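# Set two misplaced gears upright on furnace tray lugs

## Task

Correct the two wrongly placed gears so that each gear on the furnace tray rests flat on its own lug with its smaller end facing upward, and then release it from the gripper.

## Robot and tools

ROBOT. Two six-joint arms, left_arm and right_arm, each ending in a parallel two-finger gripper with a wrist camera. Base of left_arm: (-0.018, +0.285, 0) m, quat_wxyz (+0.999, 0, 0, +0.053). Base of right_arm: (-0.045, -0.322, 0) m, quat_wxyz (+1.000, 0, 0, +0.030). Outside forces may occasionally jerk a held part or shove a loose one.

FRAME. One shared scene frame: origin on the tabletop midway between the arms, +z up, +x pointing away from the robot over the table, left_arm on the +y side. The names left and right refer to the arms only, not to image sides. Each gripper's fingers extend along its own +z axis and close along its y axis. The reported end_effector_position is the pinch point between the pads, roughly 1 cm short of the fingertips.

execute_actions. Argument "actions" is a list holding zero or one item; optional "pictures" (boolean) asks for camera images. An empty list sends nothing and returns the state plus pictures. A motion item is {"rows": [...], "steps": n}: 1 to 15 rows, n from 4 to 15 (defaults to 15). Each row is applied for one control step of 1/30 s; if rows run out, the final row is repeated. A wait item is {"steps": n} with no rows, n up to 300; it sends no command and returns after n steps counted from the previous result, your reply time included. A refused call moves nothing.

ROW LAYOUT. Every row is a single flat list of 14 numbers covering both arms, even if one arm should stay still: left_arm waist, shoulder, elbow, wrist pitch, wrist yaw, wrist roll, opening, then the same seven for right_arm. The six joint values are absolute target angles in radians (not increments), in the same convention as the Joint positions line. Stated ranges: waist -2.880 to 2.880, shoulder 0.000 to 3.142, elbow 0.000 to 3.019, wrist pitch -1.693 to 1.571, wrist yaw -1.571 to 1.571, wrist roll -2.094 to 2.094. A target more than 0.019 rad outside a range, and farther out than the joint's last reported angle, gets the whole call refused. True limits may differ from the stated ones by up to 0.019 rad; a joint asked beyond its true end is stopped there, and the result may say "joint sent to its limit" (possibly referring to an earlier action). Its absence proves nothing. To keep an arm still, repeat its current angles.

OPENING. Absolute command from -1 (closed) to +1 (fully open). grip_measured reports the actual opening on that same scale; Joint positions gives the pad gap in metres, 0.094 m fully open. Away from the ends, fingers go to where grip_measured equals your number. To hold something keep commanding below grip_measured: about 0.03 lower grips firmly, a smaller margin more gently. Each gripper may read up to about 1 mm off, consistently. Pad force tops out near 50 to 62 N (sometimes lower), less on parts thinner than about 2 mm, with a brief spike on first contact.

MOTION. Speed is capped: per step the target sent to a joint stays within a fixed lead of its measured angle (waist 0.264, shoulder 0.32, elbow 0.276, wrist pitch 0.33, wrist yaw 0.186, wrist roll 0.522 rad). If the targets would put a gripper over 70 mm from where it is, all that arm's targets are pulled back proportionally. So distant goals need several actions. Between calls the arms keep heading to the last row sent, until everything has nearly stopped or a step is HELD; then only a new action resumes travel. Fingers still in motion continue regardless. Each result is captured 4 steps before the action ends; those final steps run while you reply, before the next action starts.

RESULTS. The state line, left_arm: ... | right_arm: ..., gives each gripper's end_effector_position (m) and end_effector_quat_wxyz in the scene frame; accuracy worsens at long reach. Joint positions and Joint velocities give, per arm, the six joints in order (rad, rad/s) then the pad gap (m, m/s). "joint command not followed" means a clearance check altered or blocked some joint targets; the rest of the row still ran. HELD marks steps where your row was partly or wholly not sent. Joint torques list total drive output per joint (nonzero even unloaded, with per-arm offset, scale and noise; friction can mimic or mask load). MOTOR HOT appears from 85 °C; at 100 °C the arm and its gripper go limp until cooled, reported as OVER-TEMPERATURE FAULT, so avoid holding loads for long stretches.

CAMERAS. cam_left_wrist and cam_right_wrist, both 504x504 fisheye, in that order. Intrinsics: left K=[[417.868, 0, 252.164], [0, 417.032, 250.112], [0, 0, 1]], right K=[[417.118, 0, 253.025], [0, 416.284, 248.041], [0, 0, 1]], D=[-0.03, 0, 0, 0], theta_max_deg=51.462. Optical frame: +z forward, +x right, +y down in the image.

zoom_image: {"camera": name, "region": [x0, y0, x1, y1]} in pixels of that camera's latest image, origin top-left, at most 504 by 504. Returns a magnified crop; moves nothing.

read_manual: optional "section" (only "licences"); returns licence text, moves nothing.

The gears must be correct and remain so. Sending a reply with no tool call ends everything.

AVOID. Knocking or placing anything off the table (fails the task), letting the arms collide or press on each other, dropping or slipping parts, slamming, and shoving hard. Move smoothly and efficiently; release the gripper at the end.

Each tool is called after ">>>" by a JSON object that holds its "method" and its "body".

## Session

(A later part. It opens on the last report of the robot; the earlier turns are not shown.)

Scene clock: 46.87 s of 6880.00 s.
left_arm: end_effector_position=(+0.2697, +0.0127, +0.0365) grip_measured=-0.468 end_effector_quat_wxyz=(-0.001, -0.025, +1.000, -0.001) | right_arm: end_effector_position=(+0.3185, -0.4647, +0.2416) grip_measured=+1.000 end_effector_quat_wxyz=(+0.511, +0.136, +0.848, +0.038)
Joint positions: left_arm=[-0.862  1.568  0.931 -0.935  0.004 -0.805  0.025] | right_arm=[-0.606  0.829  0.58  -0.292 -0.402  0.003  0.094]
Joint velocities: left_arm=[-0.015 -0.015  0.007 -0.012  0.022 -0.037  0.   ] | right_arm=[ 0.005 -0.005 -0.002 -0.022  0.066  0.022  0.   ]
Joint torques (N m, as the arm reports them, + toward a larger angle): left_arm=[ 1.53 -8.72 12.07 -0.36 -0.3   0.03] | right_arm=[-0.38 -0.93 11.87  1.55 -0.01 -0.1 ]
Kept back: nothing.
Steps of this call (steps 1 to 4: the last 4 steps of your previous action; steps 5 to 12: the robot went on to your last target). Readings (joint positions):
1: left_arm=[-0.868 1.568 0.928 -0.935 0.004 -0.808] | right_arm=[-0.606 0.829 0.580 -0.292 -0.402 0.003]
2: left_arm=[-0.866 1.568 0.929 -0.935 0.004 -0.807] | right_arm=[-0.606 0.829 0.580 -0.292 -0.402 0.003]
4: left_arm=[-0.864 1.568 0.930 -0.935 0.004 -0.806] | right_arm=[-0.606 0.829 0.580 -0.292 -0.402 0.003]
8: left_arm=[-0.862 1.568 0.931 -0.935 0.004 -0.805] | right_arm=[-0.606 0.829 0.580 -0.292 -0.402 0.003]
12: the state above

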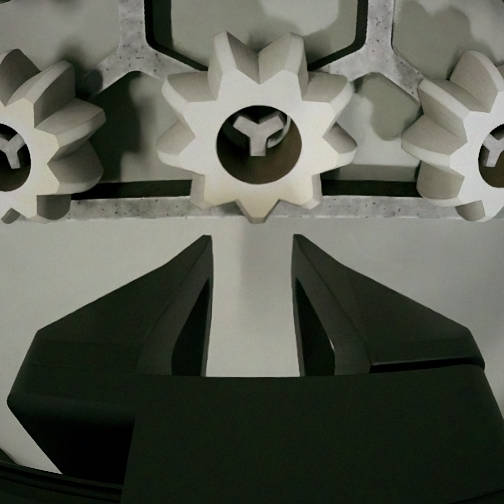

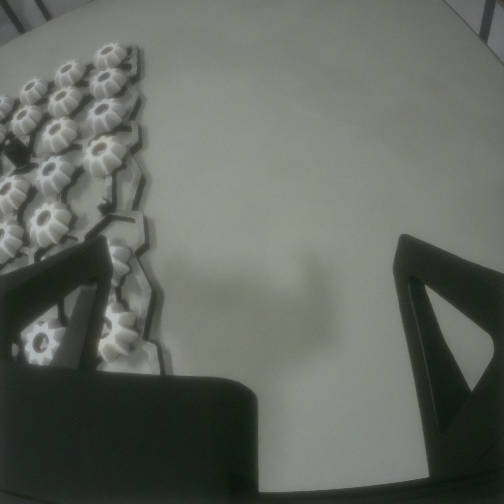

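Dropped onto the lug. Back away and check.

>>> {"method": "execute_actions", "body": {"actions": [{"rows":[[-0.865,1.55,0.97,-0.95,0,-0.8,-0.47,-0.6,0.83,0.61,-0.3,-0.4,0,1],[-0.87,1.53,0.97,-0.97,0,-0.8,-0.47,-0.6,0.83,0.61,-0.3,-0.4,0,1],[-0.875,1.51,0.97,-0.99,0,-0.8,-0.47,-0.6,0.83,0.61,-0.3,-0.4,0,1],[-0.88,1.49,0.975,-1.01,0,-0.8,-0.47,-0.6,0.83,0.61,-0.3,-0.4,0,1],[-0.88,1.47,0.98,-1.04,0,-0.8,-0.47,-0.6,0.83,0.61,-0.3,-0.4,0,1],[-0.88,1.45,0.99,-1.07,0,-0.8,-0.47,-0.6,0.83,0.61,-0.3,-0.4,0,1],[-0.88,1.43,1.0,-1.1,0,-0.8,-0.3,-0.6,0.83,0.61,-0.3,-0.4,0,1],[-0.88,1.41,1.01,-1.13,0,-0.8,0,-0.6,0.83,0.61,-0.3,-0.4,0,1],[-0.88,1.39,1.02,-1.16,0,-0.8,0.4,-0.6,0.83,0.61,-0.3,-0.4,0,1],[-0.88,1.38,1.03,-1.18,0,-0.8,1,-0.6,0.83,0.61,-0.3,-0.4,0,1]],"steps":15}]}}

>>> {"method": "execute_actions", "body": {"actions": [{"steps":10}], "pictures": true}}

Scene clock: 47.57 s of 6880.00 s.
left_arm: end_effector_position=(+0.2473, +0.0276, +0.1043) grip_measured=+0.713 end_effector_quat_wxyz=(-0.008, -0.019, +1.000, +0.005) | right_arm: end_effector_position=(+0.3185, -0.4647, +0.2416) grip_measured=+1.000 end_effector_quat_wxyz=(+0.511, +0.136, +0.848, +0.038)
Joint positions: left_arm=[-0.874  1.413  0.966 -1.142  0.004 -0.805  0.081] | right_arm=[-0.606  0.829  0.58  -0.292 -0.402  0.003  0.094]
Joint velocities: left_arm=[-0.024 -0.64   0.32  -0.447 -0.095  0.066  0.421] | right_arm=[-0.005 -0.005 -0.012 -0.002 -0.007 -0.081  0.   ]
Joint torques (N m, as the arm reports them, + toward a larger angle): left_arm=[ 0.06 -8.7  13.01 -0.01 -0.3  -0.01] | right_arm=[-0.15 -0.84 11.88  1.56 -0.01 -0.09]
Steps of this call (steps 1 to 10: the robot went on to your last target; steps 11 to 21: the first 11 steps of this action). Readings (joint positions):
11: left_arm=[-0.862 1.568 0.931 -0.936 0.004 -0.805] | right_arm=[-0.606 0.829 0.580 -0.292 -0.402 0.003]
12: left_arm=[-0.862 1.566 0.931 -0.940 0.004 -0.805] | right_arm=[-0.606 0.829 0.580 -0.292 -0.402 0.003]
14: left_arm=[-0.863 1.555 0.931 -0.967 0.004 -0.805] | right_arm=[-0.606 0.829 0.580 -0.292 -0.402 0.003]
18: left_arm=[-0.872 1.483 0.938 -1.065 0.004 -0.805] | right_arm=[-0.606 0.829 0.580 -0.292 -0.402 0.003]
21: the state above

Scene clock: 47.90 s of 6880.00 s.
left_arm: end_effector_position=(+0.2539, +0.0213, +0.1345) grip_measured=+1.000 end_effector_quat_wxyz=(+0.014, -0.019, +1.000, -0.016) | right_arm: end_effector_position=(+0.3185, -0.4647, +0.2416) grip_measured=+1.000 end_effector_quat_wxyz=(+0.511, +0.136, +0.848, +0.038)
Joint positions: left_arm=[-0.874  1.364  1.003 -1.168  0.003 -0.805  0.094] | right_arm=[-0.606  0.829  0.58  -0.292 -0.402  0.003  0.094]
Joint velocities: left_arm=[-0.005 -0.005 -0.012 -0.017 -0.037 -0.051  0.   ] | right_arm=[-0.005 -0.005 -0.012 -0.002  0.007 -0.066  0.   ]
Joint torques (N m, as the arm reports them, + toward a larger angle): left_arm=[ 0.36 -7.4  11.81 -0.38 -0.3  -0.01] | right_arm=[-0.34 -0.71 11.88  1.57 -0.01 -0.1 ]
Kept back: nothing.
Steps of this call (steps 1 to 4: the last 4 steps of your previous action; steps 5 to 10: the robot went on to your last target). Readings (joint positions):
1: left_arm=[-0.874 1.394 0.977 -1.154 0.003 -0.805] | right_arm=[-0.606 0.829 0.580 -0.292 -0.402 0.003]
2: left_arm=[-0.874 1.379 0.986 -1.160 0.003 -0.805] | right_arm=[-0.606 0.829 0.580 -0.292 -0.402 0.003]
4: left_arm=[-0.874 1.365 1.000 -1.164 0.003 -0.805] | right_arm=[-0.606 0.829 0.580 -0.292 -0.402 0.003]
8: left_arm=[-0.874 1.364 1.003 -1.168 0.003 -0.805] | right_arm=[-0.606 0.829 0.580 -0.292 -0.402 0.003]
10: the state above

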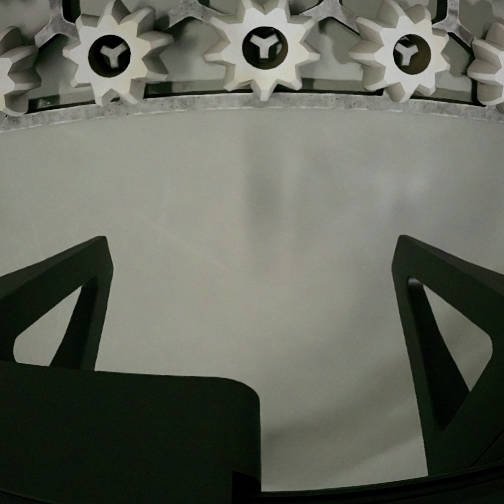

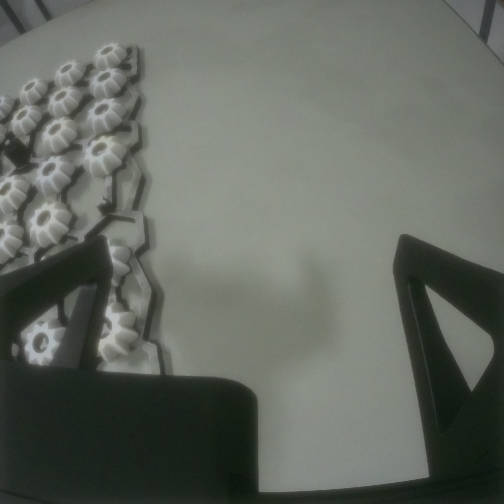

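>>> {"method": "finished_scene", "body": {"scene": 1}}

The scene is finished: the task was done.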